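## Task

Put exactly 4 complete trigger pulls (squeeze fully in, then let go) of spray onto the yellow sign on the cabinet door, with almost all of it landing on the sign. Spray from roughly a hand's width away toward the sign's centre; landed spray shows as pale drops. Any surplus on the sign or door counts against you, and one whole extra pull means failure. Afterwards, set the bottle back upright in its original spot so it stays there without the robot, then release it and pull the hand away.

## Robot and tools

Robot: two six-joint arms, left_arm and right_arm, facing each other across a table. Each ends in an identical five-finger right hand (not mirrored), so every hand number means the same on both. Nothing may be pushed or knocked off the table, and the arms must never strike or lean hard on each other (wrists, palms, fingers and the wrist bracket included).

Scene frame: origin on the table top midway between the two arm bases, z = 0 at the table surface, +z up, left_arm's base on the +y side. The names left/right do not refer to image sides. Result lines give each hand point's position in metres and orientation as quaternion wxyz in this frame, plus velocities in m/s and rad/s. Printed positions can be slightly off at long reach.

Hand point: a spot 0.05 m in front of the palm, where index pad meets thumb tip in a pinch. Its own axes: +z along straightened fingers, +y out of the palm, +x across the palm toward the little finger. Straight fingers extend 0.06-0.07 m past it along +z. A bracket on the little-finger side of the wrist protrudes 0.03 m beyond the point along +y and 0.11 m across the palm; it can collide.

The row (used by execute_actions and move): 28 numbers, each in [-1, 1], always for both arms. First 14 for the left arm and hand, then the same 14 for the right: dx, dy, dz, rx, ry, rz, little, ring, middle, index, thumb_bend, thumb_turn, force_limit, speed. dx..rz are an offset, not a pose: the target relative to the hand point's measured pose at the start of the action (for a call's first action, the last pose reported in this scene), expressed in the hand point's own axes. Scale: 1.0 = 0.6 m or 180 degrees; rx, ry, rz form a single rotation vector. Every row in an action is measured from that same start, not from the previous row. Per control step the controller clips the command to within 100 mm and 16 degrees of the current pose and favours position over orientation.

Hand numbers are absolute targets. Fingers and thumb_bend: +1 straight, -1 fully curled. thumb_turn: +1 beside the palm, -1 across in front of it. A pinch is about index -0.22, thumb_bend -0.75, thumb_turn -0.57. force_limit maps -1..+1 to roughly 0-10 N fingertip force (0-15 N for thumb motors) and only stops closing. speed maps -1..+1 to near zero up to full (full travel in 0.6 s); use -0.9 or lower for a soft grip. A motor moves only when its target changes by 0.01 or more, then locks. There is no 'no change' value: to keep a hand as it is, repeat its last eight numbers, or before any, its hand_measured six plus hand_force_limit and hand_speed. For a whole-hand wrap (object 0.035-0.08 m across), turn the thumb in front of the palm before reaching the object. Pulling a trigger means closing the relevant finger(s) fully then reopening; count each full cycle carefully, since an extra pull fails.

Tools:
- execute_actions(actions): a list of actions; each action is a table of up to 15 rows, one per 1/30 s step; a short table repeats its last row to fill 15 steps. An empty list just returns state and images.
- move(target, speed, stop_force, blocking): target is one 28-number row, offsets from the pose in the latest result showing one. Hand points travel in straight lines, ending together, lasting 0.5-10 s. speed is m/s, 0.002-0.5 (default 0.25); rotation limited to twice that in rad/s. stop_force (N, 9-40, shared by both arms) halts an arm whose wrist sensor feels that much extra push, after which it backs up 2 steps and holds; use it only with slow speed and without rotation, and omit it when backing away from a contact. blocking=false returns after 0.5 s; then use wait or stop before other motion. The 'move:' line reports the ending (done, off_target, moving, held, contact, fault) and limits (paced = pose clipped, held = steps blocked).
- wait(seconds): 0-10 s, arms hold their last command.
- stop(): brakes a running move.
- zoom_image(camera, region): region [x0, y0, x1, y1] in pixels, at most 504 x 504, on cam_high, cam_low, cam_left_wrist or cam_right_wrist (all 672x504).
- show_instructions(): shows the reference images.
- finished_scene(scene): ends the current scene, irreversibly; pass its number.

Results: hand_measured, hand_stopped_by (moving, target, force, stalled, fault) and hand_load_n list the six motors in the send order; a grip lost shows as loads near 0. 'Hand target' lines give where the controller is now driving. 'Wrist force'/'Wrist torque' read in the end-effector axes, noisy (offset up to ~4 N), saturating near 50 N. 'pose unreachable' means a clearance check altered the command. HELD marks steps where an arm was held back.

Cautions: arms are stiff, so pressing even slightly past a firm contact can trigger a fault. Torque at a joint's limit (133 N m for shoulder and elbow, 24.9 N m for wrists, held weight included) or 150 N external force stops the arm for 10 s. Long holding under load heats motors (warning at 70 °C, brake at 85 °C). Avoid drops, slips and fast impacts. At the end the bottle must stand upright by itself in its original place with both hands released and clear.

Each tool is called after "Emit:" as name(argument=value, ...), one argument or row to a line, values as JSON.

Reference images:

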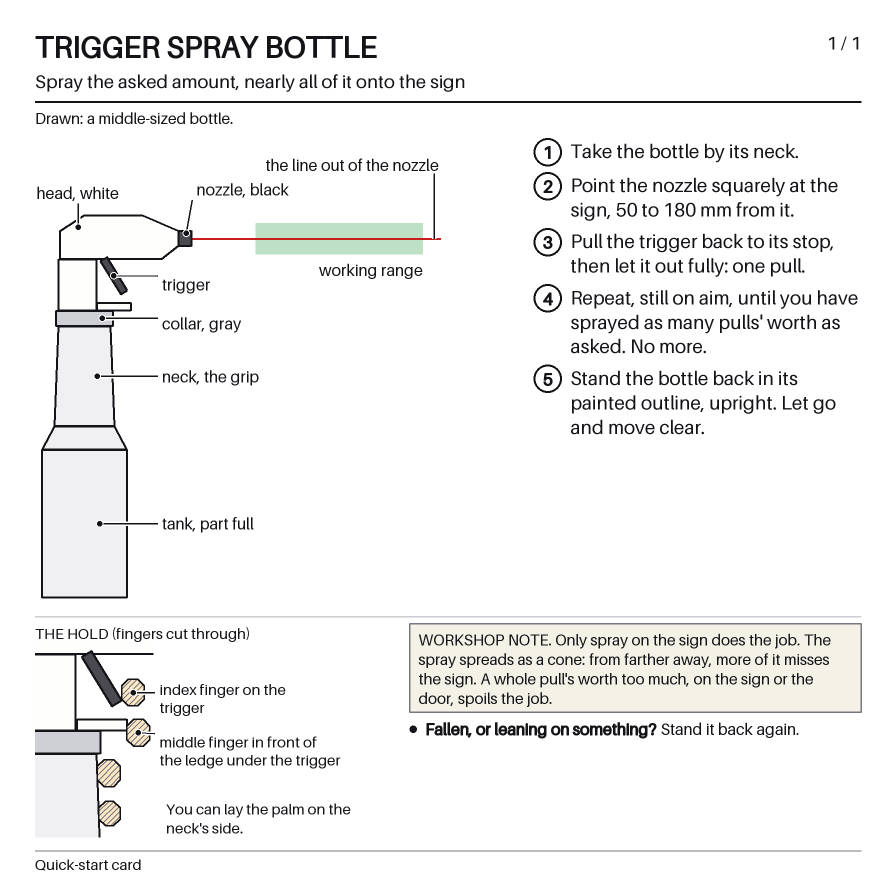

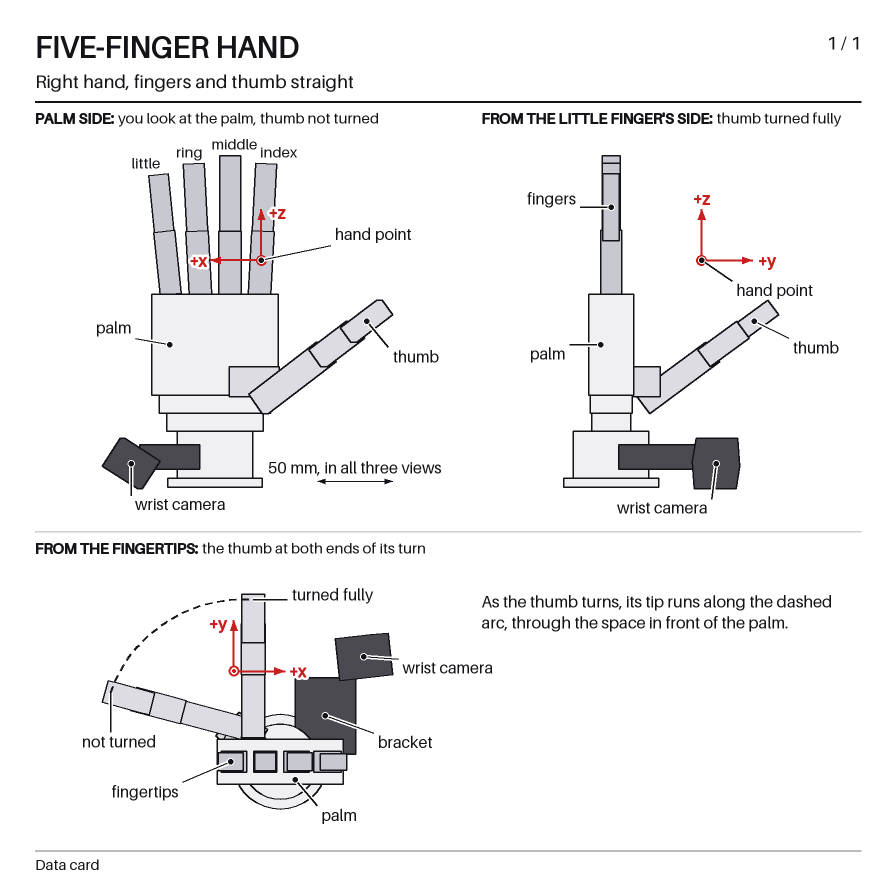

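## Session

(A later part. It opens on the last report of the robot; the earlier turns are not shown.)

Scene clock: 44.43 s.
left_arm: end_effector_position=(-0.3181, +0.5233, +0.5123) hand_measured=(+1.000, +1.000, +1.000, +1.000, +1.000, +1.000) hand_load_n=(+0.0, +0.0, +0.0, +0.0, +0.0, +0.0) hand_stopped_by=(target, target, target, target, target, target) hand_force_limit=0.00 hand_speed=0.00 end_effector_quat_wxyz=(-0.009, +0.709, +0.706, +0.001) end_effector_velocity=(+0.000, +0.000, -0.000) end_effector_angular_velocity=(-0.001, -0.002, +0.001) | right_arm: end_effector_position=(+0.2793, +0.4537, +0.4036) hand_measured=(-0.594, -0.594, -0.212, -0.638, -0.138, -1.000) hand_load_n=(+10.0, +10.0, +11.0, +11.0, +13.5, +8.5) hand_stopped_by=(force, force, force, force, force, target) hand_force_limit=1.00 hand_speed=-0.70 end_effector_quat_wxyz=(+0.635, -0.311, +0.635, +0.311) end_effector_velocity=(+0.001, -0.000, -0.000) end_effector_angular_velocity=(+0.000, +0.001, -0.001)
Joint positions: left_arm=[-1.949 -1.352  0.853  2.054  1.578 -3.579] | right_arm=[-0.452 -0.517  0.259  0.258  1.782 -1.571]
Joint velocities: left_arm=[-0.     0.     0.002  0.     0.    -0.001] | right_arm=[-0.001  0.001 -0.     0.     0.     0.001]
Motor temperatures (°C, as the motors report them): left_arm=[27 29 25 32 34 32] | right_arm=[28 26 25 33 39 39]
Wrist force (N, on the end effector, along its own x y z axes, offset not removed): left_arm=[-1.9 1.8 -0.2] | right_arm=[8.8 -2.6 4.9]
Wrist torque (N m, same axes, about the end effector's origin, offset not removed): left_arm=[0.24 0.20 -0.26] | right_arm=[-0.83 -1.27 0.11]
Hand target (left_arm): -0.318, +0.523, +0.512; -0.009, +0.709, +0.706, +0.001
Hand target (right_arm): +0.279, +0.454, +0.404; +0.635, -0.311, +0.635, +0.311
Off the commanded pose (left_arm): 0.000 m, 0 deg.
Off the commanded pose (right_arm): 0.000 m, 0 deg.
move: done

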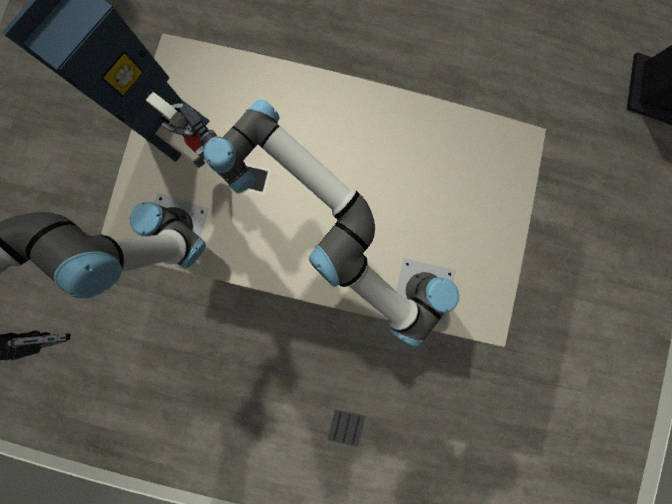

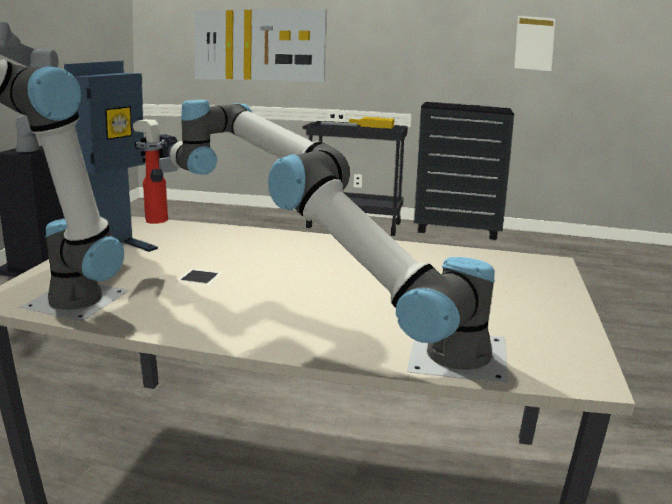

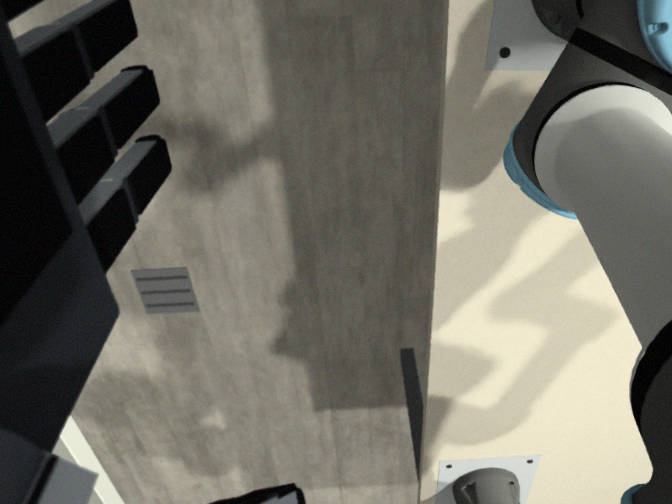

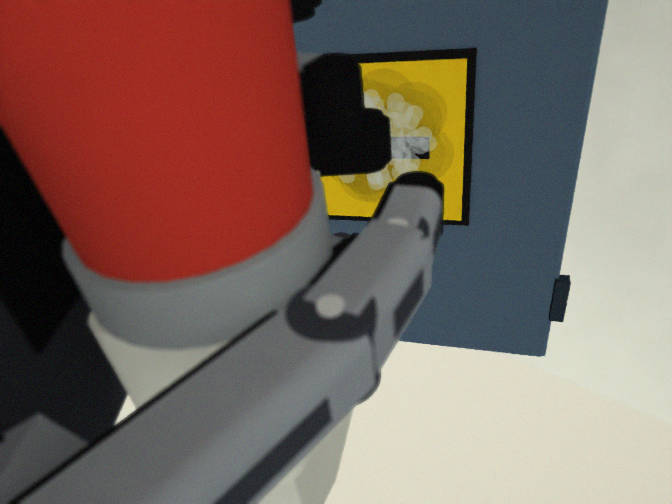

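Emit:
move(
  target=[0,0,0,0,0,0,1,1,1,1,1,1,0,0,0.24,-0.087,-0.27,-0.255,0,0,-1,-1,-1,0.5,-1,-1,1,-0.5],
  speed=0.15,
)

Emit:
move(
  target=[0,0,0,0,0,0,1,1,1,1,1,1,0,0,0.017,0,0,0,0,0,-1,-1,-1,0.5,-1,-1,1,-0.5],
  speed=0.02,
)

Emit:
move(
  target=[0,0,0,0,0,0,1,1,1,1,1,1,0,0,0,0,0,0,0,0,1,1,1,1,1,-1,1,-0.5],
)

Emit:
move(
  target=[0,0,0,0,0,0,1,1,1,1,1,1,0,0,0,-0.1,-0.4,0,0,0,1,1,1,1,1,-1,1,-0.5],
  speed=0.15,
)

Scene clock: 47.73 s.
left_arm: end_effector_position=(-0.3181, +0.5233, +0.5123) hand_measured=(+1.000, +1.000, +1.000, +1.000, +1.000, +1.000) hand_load_n=(+0.0, +0.0, +0.0, +0.0, +0.0, +0.0) hand_stopped_by=(target, target, target, target, target, target) hand_force_limit=0.00 hand_speed=0.00 end_effector_quat_wxyz=(-0.009, +0.709, +0.706, +0.001) end_effector_velocity=(+0.000, -0.000, +0.000) end_effector_angular_velocity=(+0.000, +0.000, -0.000) | right_arm: end_effector_position=(+0.2211, +0.2935, +0.2598) hand_measured=(-0.594, -0.594, -0.212, +0.500, -0.138, -1.000) hand_load_n=(+9.5, +10.0, +12.0, +0.0, +13.5, +9.0) hand_stopped_by=(force, force, force, target, force, target) hand_force_limit=1.00 hand_speed=-0.50 end_effector_quat_wxyz=(+0.464, -0.534, +0.463, +0.534) end_effector_velocity=(-0.001, -0.001, -0.002) end_effector_angular_velocity=(-0.001, +0.000, +0.005)
Joint positions: left_arm=[-1.949 -1.352  0.853  2.054  1.578 -3.579] | right_arm=[-0.754 -0.827  1.21  -0.383  0.68  -1.572]
Joint velocities: left_arm=[-0. -0. -0.  0. -0.  0.] | right_arm=[-0.002  0.     0.003 -0.003 -0.007 -0.   ]
Motor temperatures (°C, as the motors report them): left_arm=[27 29 25 32 34 32] | right_arm=[28 26 25 33 39 39]
Wrist force (N, on the end effector, along its own x y z axes, offset not removed): left_arm=[0.0 0.6 2.6] | right_arm=[8.1 -0.5 -2.1]
Wrist torque (N m, same axes, about the end effector's origin, offset not removed): left_arm=[-0.15 -0.18 -0.20] | right_arm=[0.00 -0.76 0.17]
Hand target (left_arm): -0.318, +0.523, +0.512; -0.009, +0.709, +0.706, +0.001
Hand target (right_arm): +0.221, +0.293, +0.260; -0.464, +0.534, -0.463, -0.534
Off the commanded pose (left_arm): 0.000 m, 0 deg.
Off the commanded pose (right_arm): 0.000 m, 0 deg.
move: done

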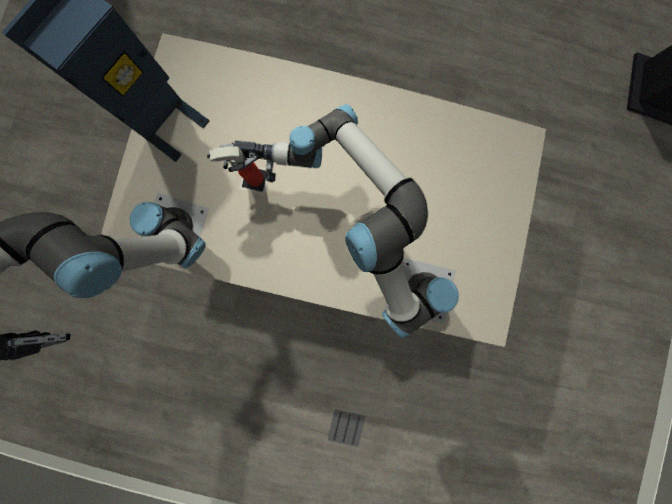

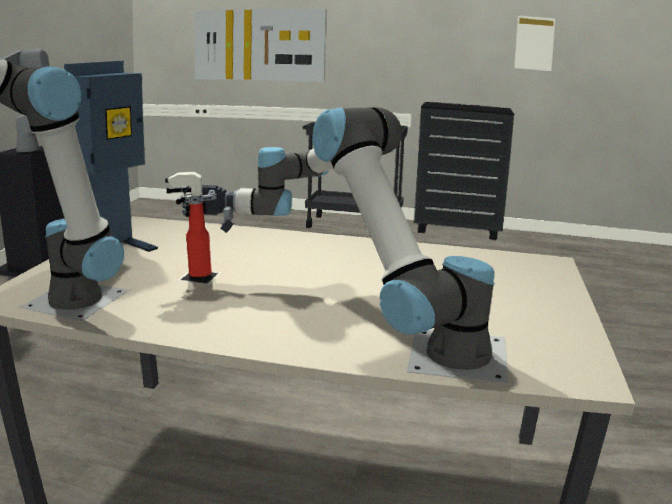

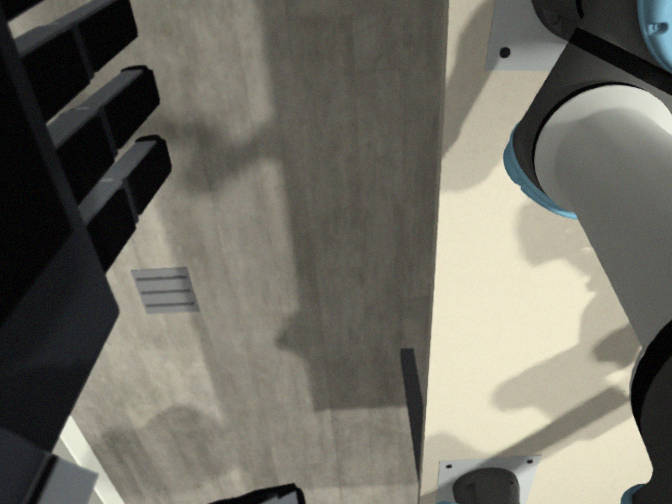

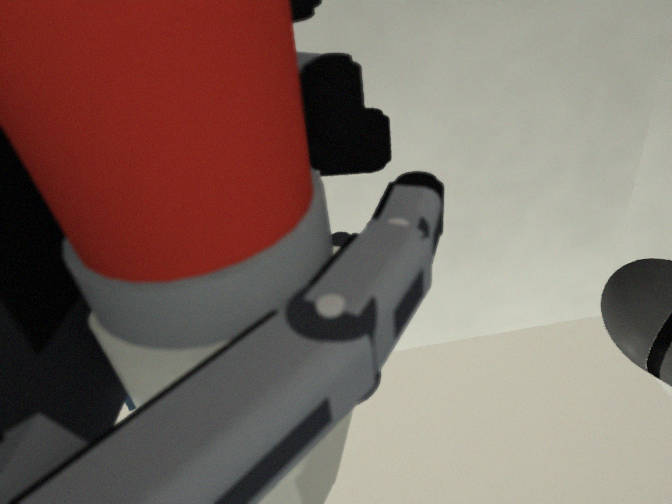

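Scene clock: 48.50 s.
left_arm: end_effector_position=(-0.3181, +0.5233, +0.5123) hand_measured=(+1.000, +1.000, +1.000, +1.000, +1.000, +1.000) hand_load_n=(+0.0, +0.0, +0.0, +0.0, +0.0, +0.0) hand_stopped_by=(target, target, target, target, target, target) hand_force_limit=0.00 hand_speed=0.00 end_effector_quat_wxyz=(-0.009, +0.709, +0.706, +0.001) end_effector_velocity=(+0.000, +0.000, +0.000) end_effector_angular_velocity=(+0.001, +0.001, +0.001) | right_arm: end_effector_position=(+0.2211, +0.2935, +0.2497) hand_measured=(-0.594, -0.594, -0.212, +0.500, -0.138, -1.000) hand_load_n=(+9.5, +10.0, +12.0, +0.0, +13.5, +9.0) hand_stopped_by=(force, force, force, target, force, target) hand_force_limit=1.00 hand_speed=-0.50 end_effector_quat_wxyz=(+0.464, -0.534, +0.463, +0.534) end_effector_velocity=(-0.000, +0.000, -0.002) end_effector_angular_velocity=(+0.000, -0.002, +0.001)
Joint positions: left_arm=[-1.949 -1.352  0.853  2.054  1.578 -3.579] | right_arm=[-0.754 -0.817  1.22  -0.403  0.68  -1.572]
Joint velocities: left_arm=[-0.    -0.001 -0.001 -0.    -0.    -0.001] | right_arm=[ 0.     0.002  0.002 -0.004 -0.001 -0.002]
Motor temperatures (°C, as the motors report them): left_arm=[27 29 25 32 34 32] | right_arm=[28 26 25 33 39 39]
Wrist force (N, on the end effector, along its own x y z axes, offset not removed): left_arm=[-0.3 0.9 0.6] | right_arm=[5.6 -1.6 -3.7]
Wrist torque (N m, same axes, about the end effector's origin, offset not removed): left_arm=[0.00 -0.05 -0.24] | right_arm=[0.13 -0.41 0.04]
Hand target (left_arm): -0.318, +0.523, +0.512; -0.009, +0.709, +0.706, +0.001
Hand target (right_arm): +0.221, +0.293, +0.250; -0.464, +0.534, -0.463, -0.534
Off the commanded pose (left_arm): 0.000 m, 0 deg.
Off the commanded pose (right_arm): 0.000 m, 0 deg.
move: done

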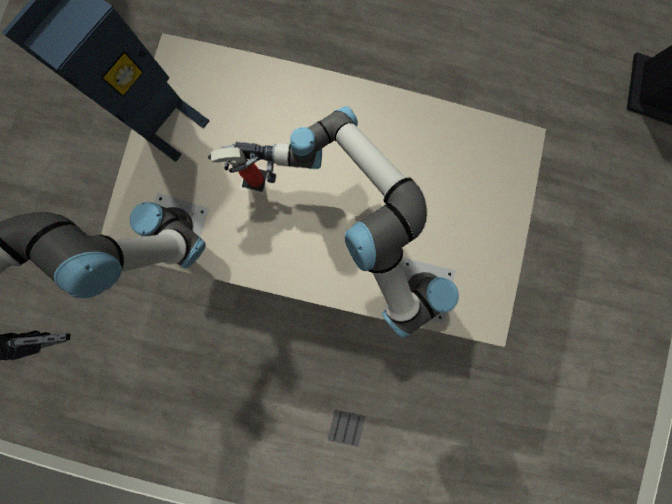

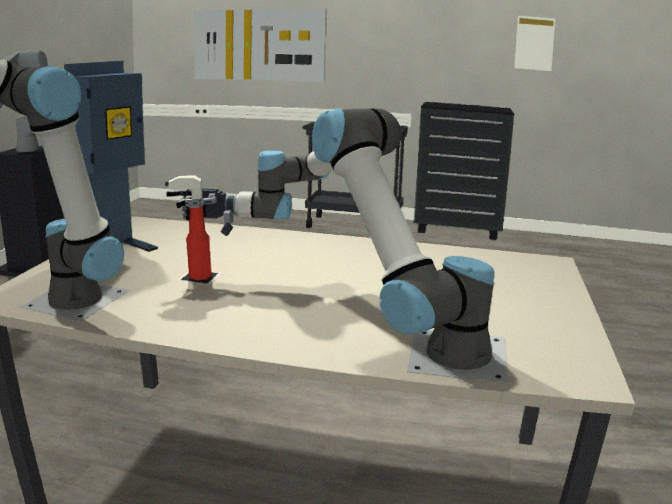

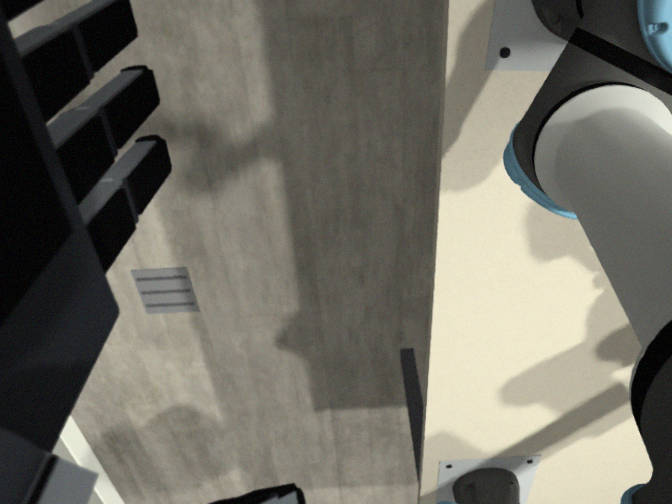

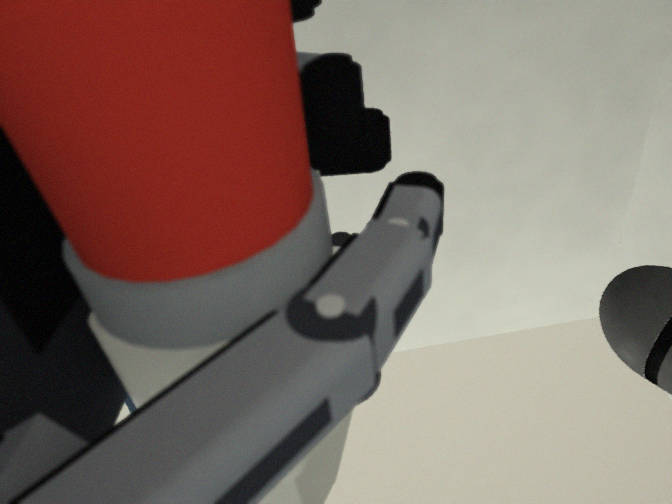

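Scene clock: 50.97 s.
left_arm: end_effector_position=(-0.3181, +0.5233, +0.5123) hand_measured=(+1.000, +1.000, +1.000, +1.000, +1.000, +1.000) hand_load_n=(+0.0, +0.0, +0.0, +0.0, +0.0, +0.0) hand_stopped_by=(target, target, target, target, target, target) hand_force_limit=0.00 hand_speed=0.00 end_effector_quat_wxyz=(-0.009, +0.709, +0.706, +0.001) end_effector_velocity=(+0.000, -0.000, -0.000) end_effector_angular_velocity=(-0.000, -0.001, +0.001) | right_arm: end_effector_position=(+0.2211, +0.2935, +0.2497) hand_measured=(+1.000, +1.000, +1.000, +1.000, +1.000, -1.000) hand_load_n=(+0.0, +0.0, +0.0, +0.0, +0.0, +0.0) hand_stopped_by=(target, target, target, target, target, target) hand_force_limit=1.00 hand_speed=-0.50 end_effector_quat_wxyz=(+0.464, -0.534, +0.463, +0.534) end_effector_velocity=(+0.000, +0.000, +0.000) end_effector_angular_velocity=(+0.000, -0.002, -0.001)
Joint positions: left_arm=[-1.949 -1.352  0.853  2.054  1.578 -3.579] | right_arm=[-0.754 -0.817  1.22  -0.403  0.68  -1.572]
Joint velocities: left_arm=[ 0.     0.     0.     0.    -0.    -0.001] | right_arm=[-0.    -0.    -0.    -0.     0.001 -0.001]
Motor temperatures (°C, as the motors report them): left_arm=[27 29 25 32 34 32] | right_arm=[28 26 25 33 39 39]
Wrist force (N, on the end effector, along its own x y z axes, offset not removed): left_arm=[-0.3 0.2 0.6] | right_arm=[1.4 -1.9 -3.4]
Wrist torque (N m, same axes, about the end effector's origin, offset not removed): left_arm=[-0.11 -0.11 -0.19] | right_arm=[-0.08 -0.20 -0.04]
Hand target (left_arm): -0.318, +0.523, +0.512; -0.009, +0.709, +0.706, +0.001
Hand target (right_arm): +0.221, +0.293, +0.250; -0.464, +0.534, -0.463, -0.534
Off the commanded pose (left_arm): 0.000 m, 0 deg.
Off the commanded pose (right_arm): 0.000 m, 0 deg.
move: done

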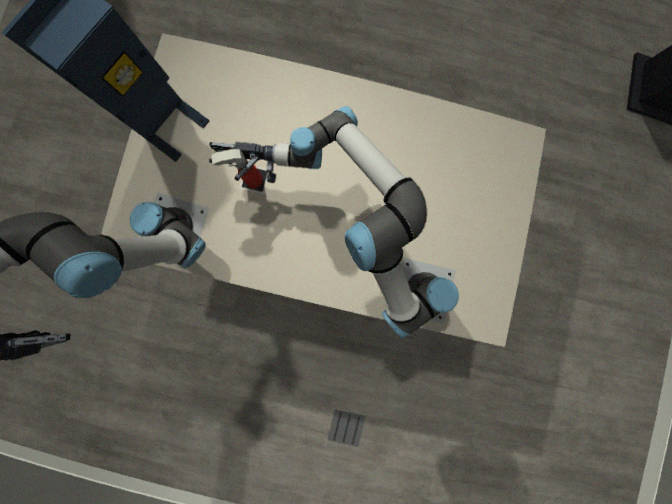

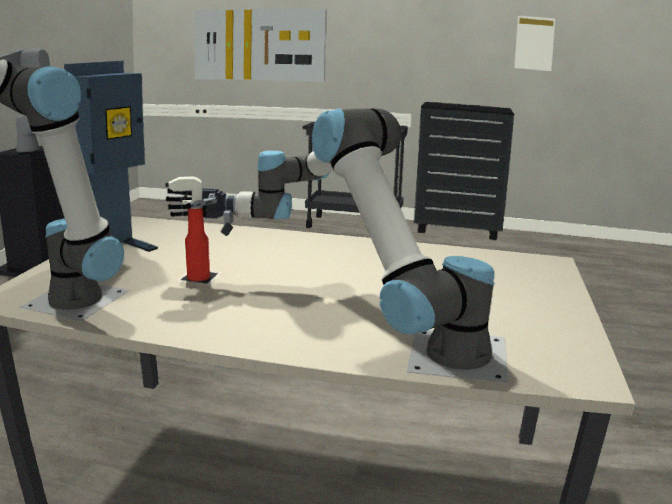

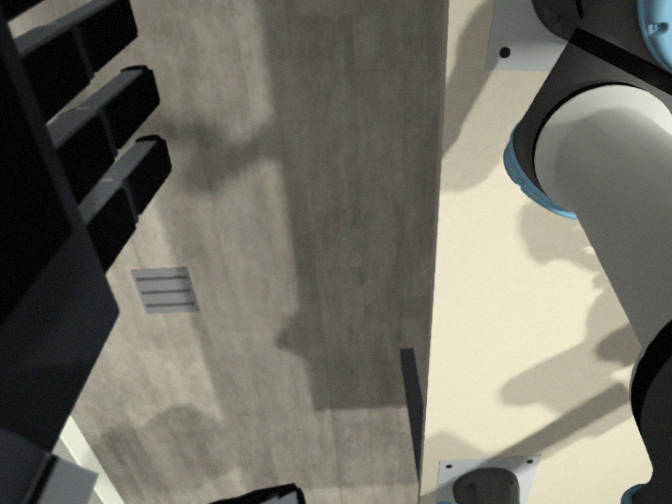

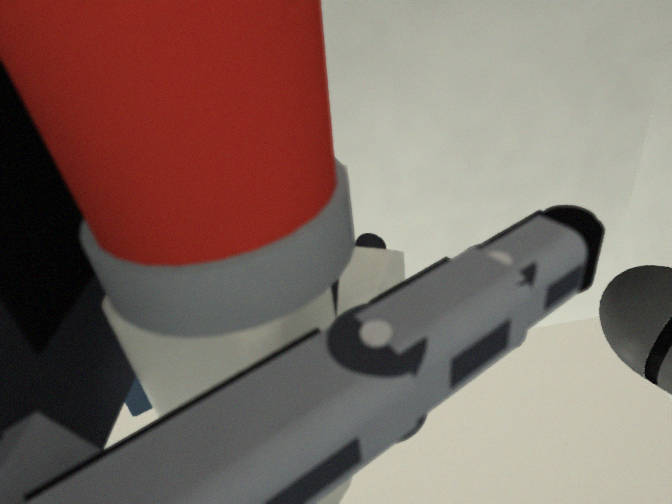

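Scene clock: 53.13 s.
left_arm: end_effector_position=(-0.3181, +0.5233, +0.5123) hand_measured=(+1.000, +1.000, +1.000, +1.000, +1.000, +1.000) hand_load_n=(+0.0, +0.0, +0.0, +0.0, +0.0, +0.0) hand_stopped_by=(target, target, target, target, target, target) hand_force_limit=0.00 hand_speed=0.00 end_effector_quat_wxyz=(-0.009, +0.709, +0.706, +0.001) end_effector_velocity=(+0.000, -0.000, -0.001) end_effector_angular_velocity=(-0.002, -0.004, -0.000) | right_arm: end_effector_position=(+0.3142, +0.0642, +0.2498) hand_measured=(+1.000, +1.000, +1.000, +1.000, +1.000, -1.000) hand_load_n=(+0.0, +0.0, +0.0, +0.0, +0.0, +0.0) hand_stopped_by=(target, target, target, target, target, target) hand_force_limit=1.00 hand_speed=-0.50 end_effector_quat_wxyz=(+0.464, -0.535, +0.463, +0.533) end_effector_velocity=(+0.000, -0.002, +0.000) end_effector_angular_velocity=(-0.000, +0.002, +0.001)
Joint positions: left_arm=[-1.949 -1.352  0.853  2.054  1.578 -3.579] | right_arm=[-1.161 -1.055  1.63  -0.571  0.272 -1.576]
Joint velocities: left_arm=[-0.     0.     0.004  0.001  0.     0.   ] | right_arm=[-0.003 -0.002  0.003 -0.002 -0.003  0.002]
Motor temperatures (°C, as the motors report them): left_arm=[27 29 25 32 34 32] | right_arm=[28 26 25 33 39 39]
Wrist force (N, on the end effector, along its own x y z axes, offset not removed): left_arm=[0.4 1.3 -0.4] | right_arm=[-1.3 -3.1 1.0]
Wrist torque (N m, same axes, about the end effector's origin, offset not removed): left_arm=[0.11 -0.11 -0.14] | right_arm=[-0.74 -0.16 -0.21]
Hand target (left_arm): -0.318, +0.523, +0.512; -0.009, +0.709, +0.706, +0.001
Hand target (right_arm): +0.314, +0.064, +0.250; -0.464, +0.535, -0.463, -0.533
Off the commanded pose (left_arm): 0.000 m, 0 deg.
Off the commanded pose (right_arm): 0.000 m, 0 deg.
move: done

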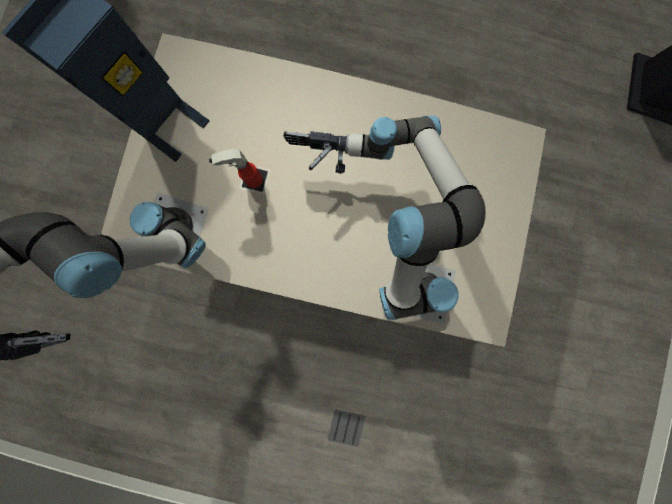

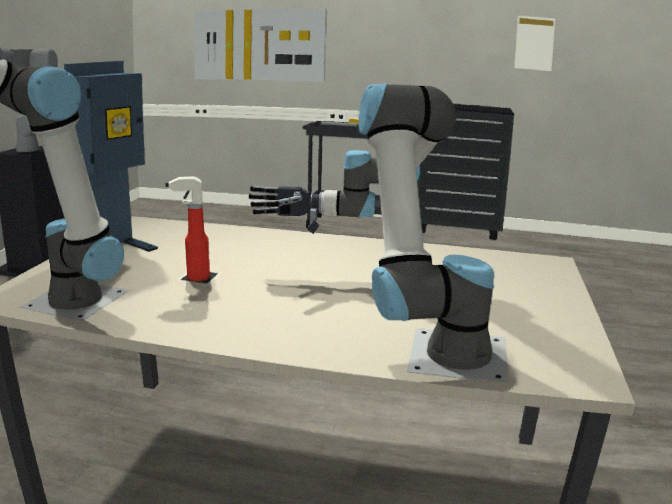

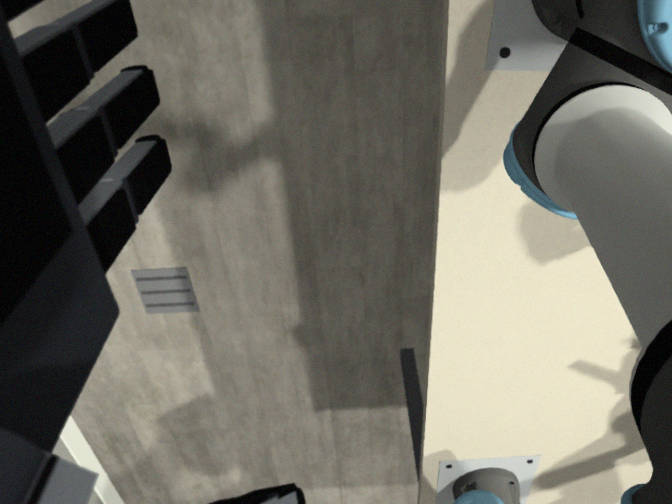

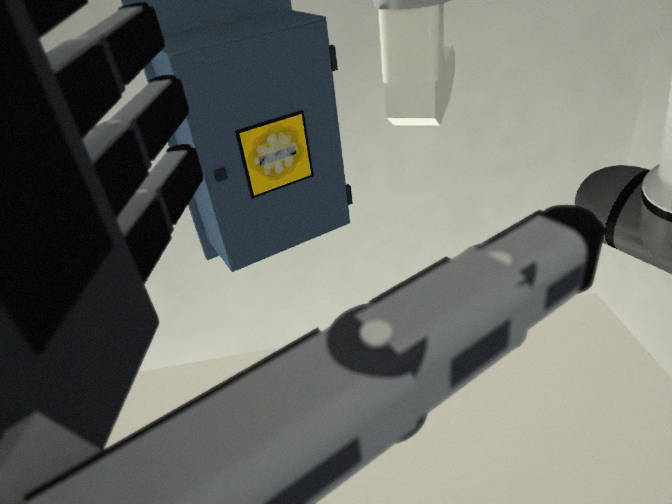

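Emit:
finished_scene(
  scene=1,
)

The scene is finished: the task was done.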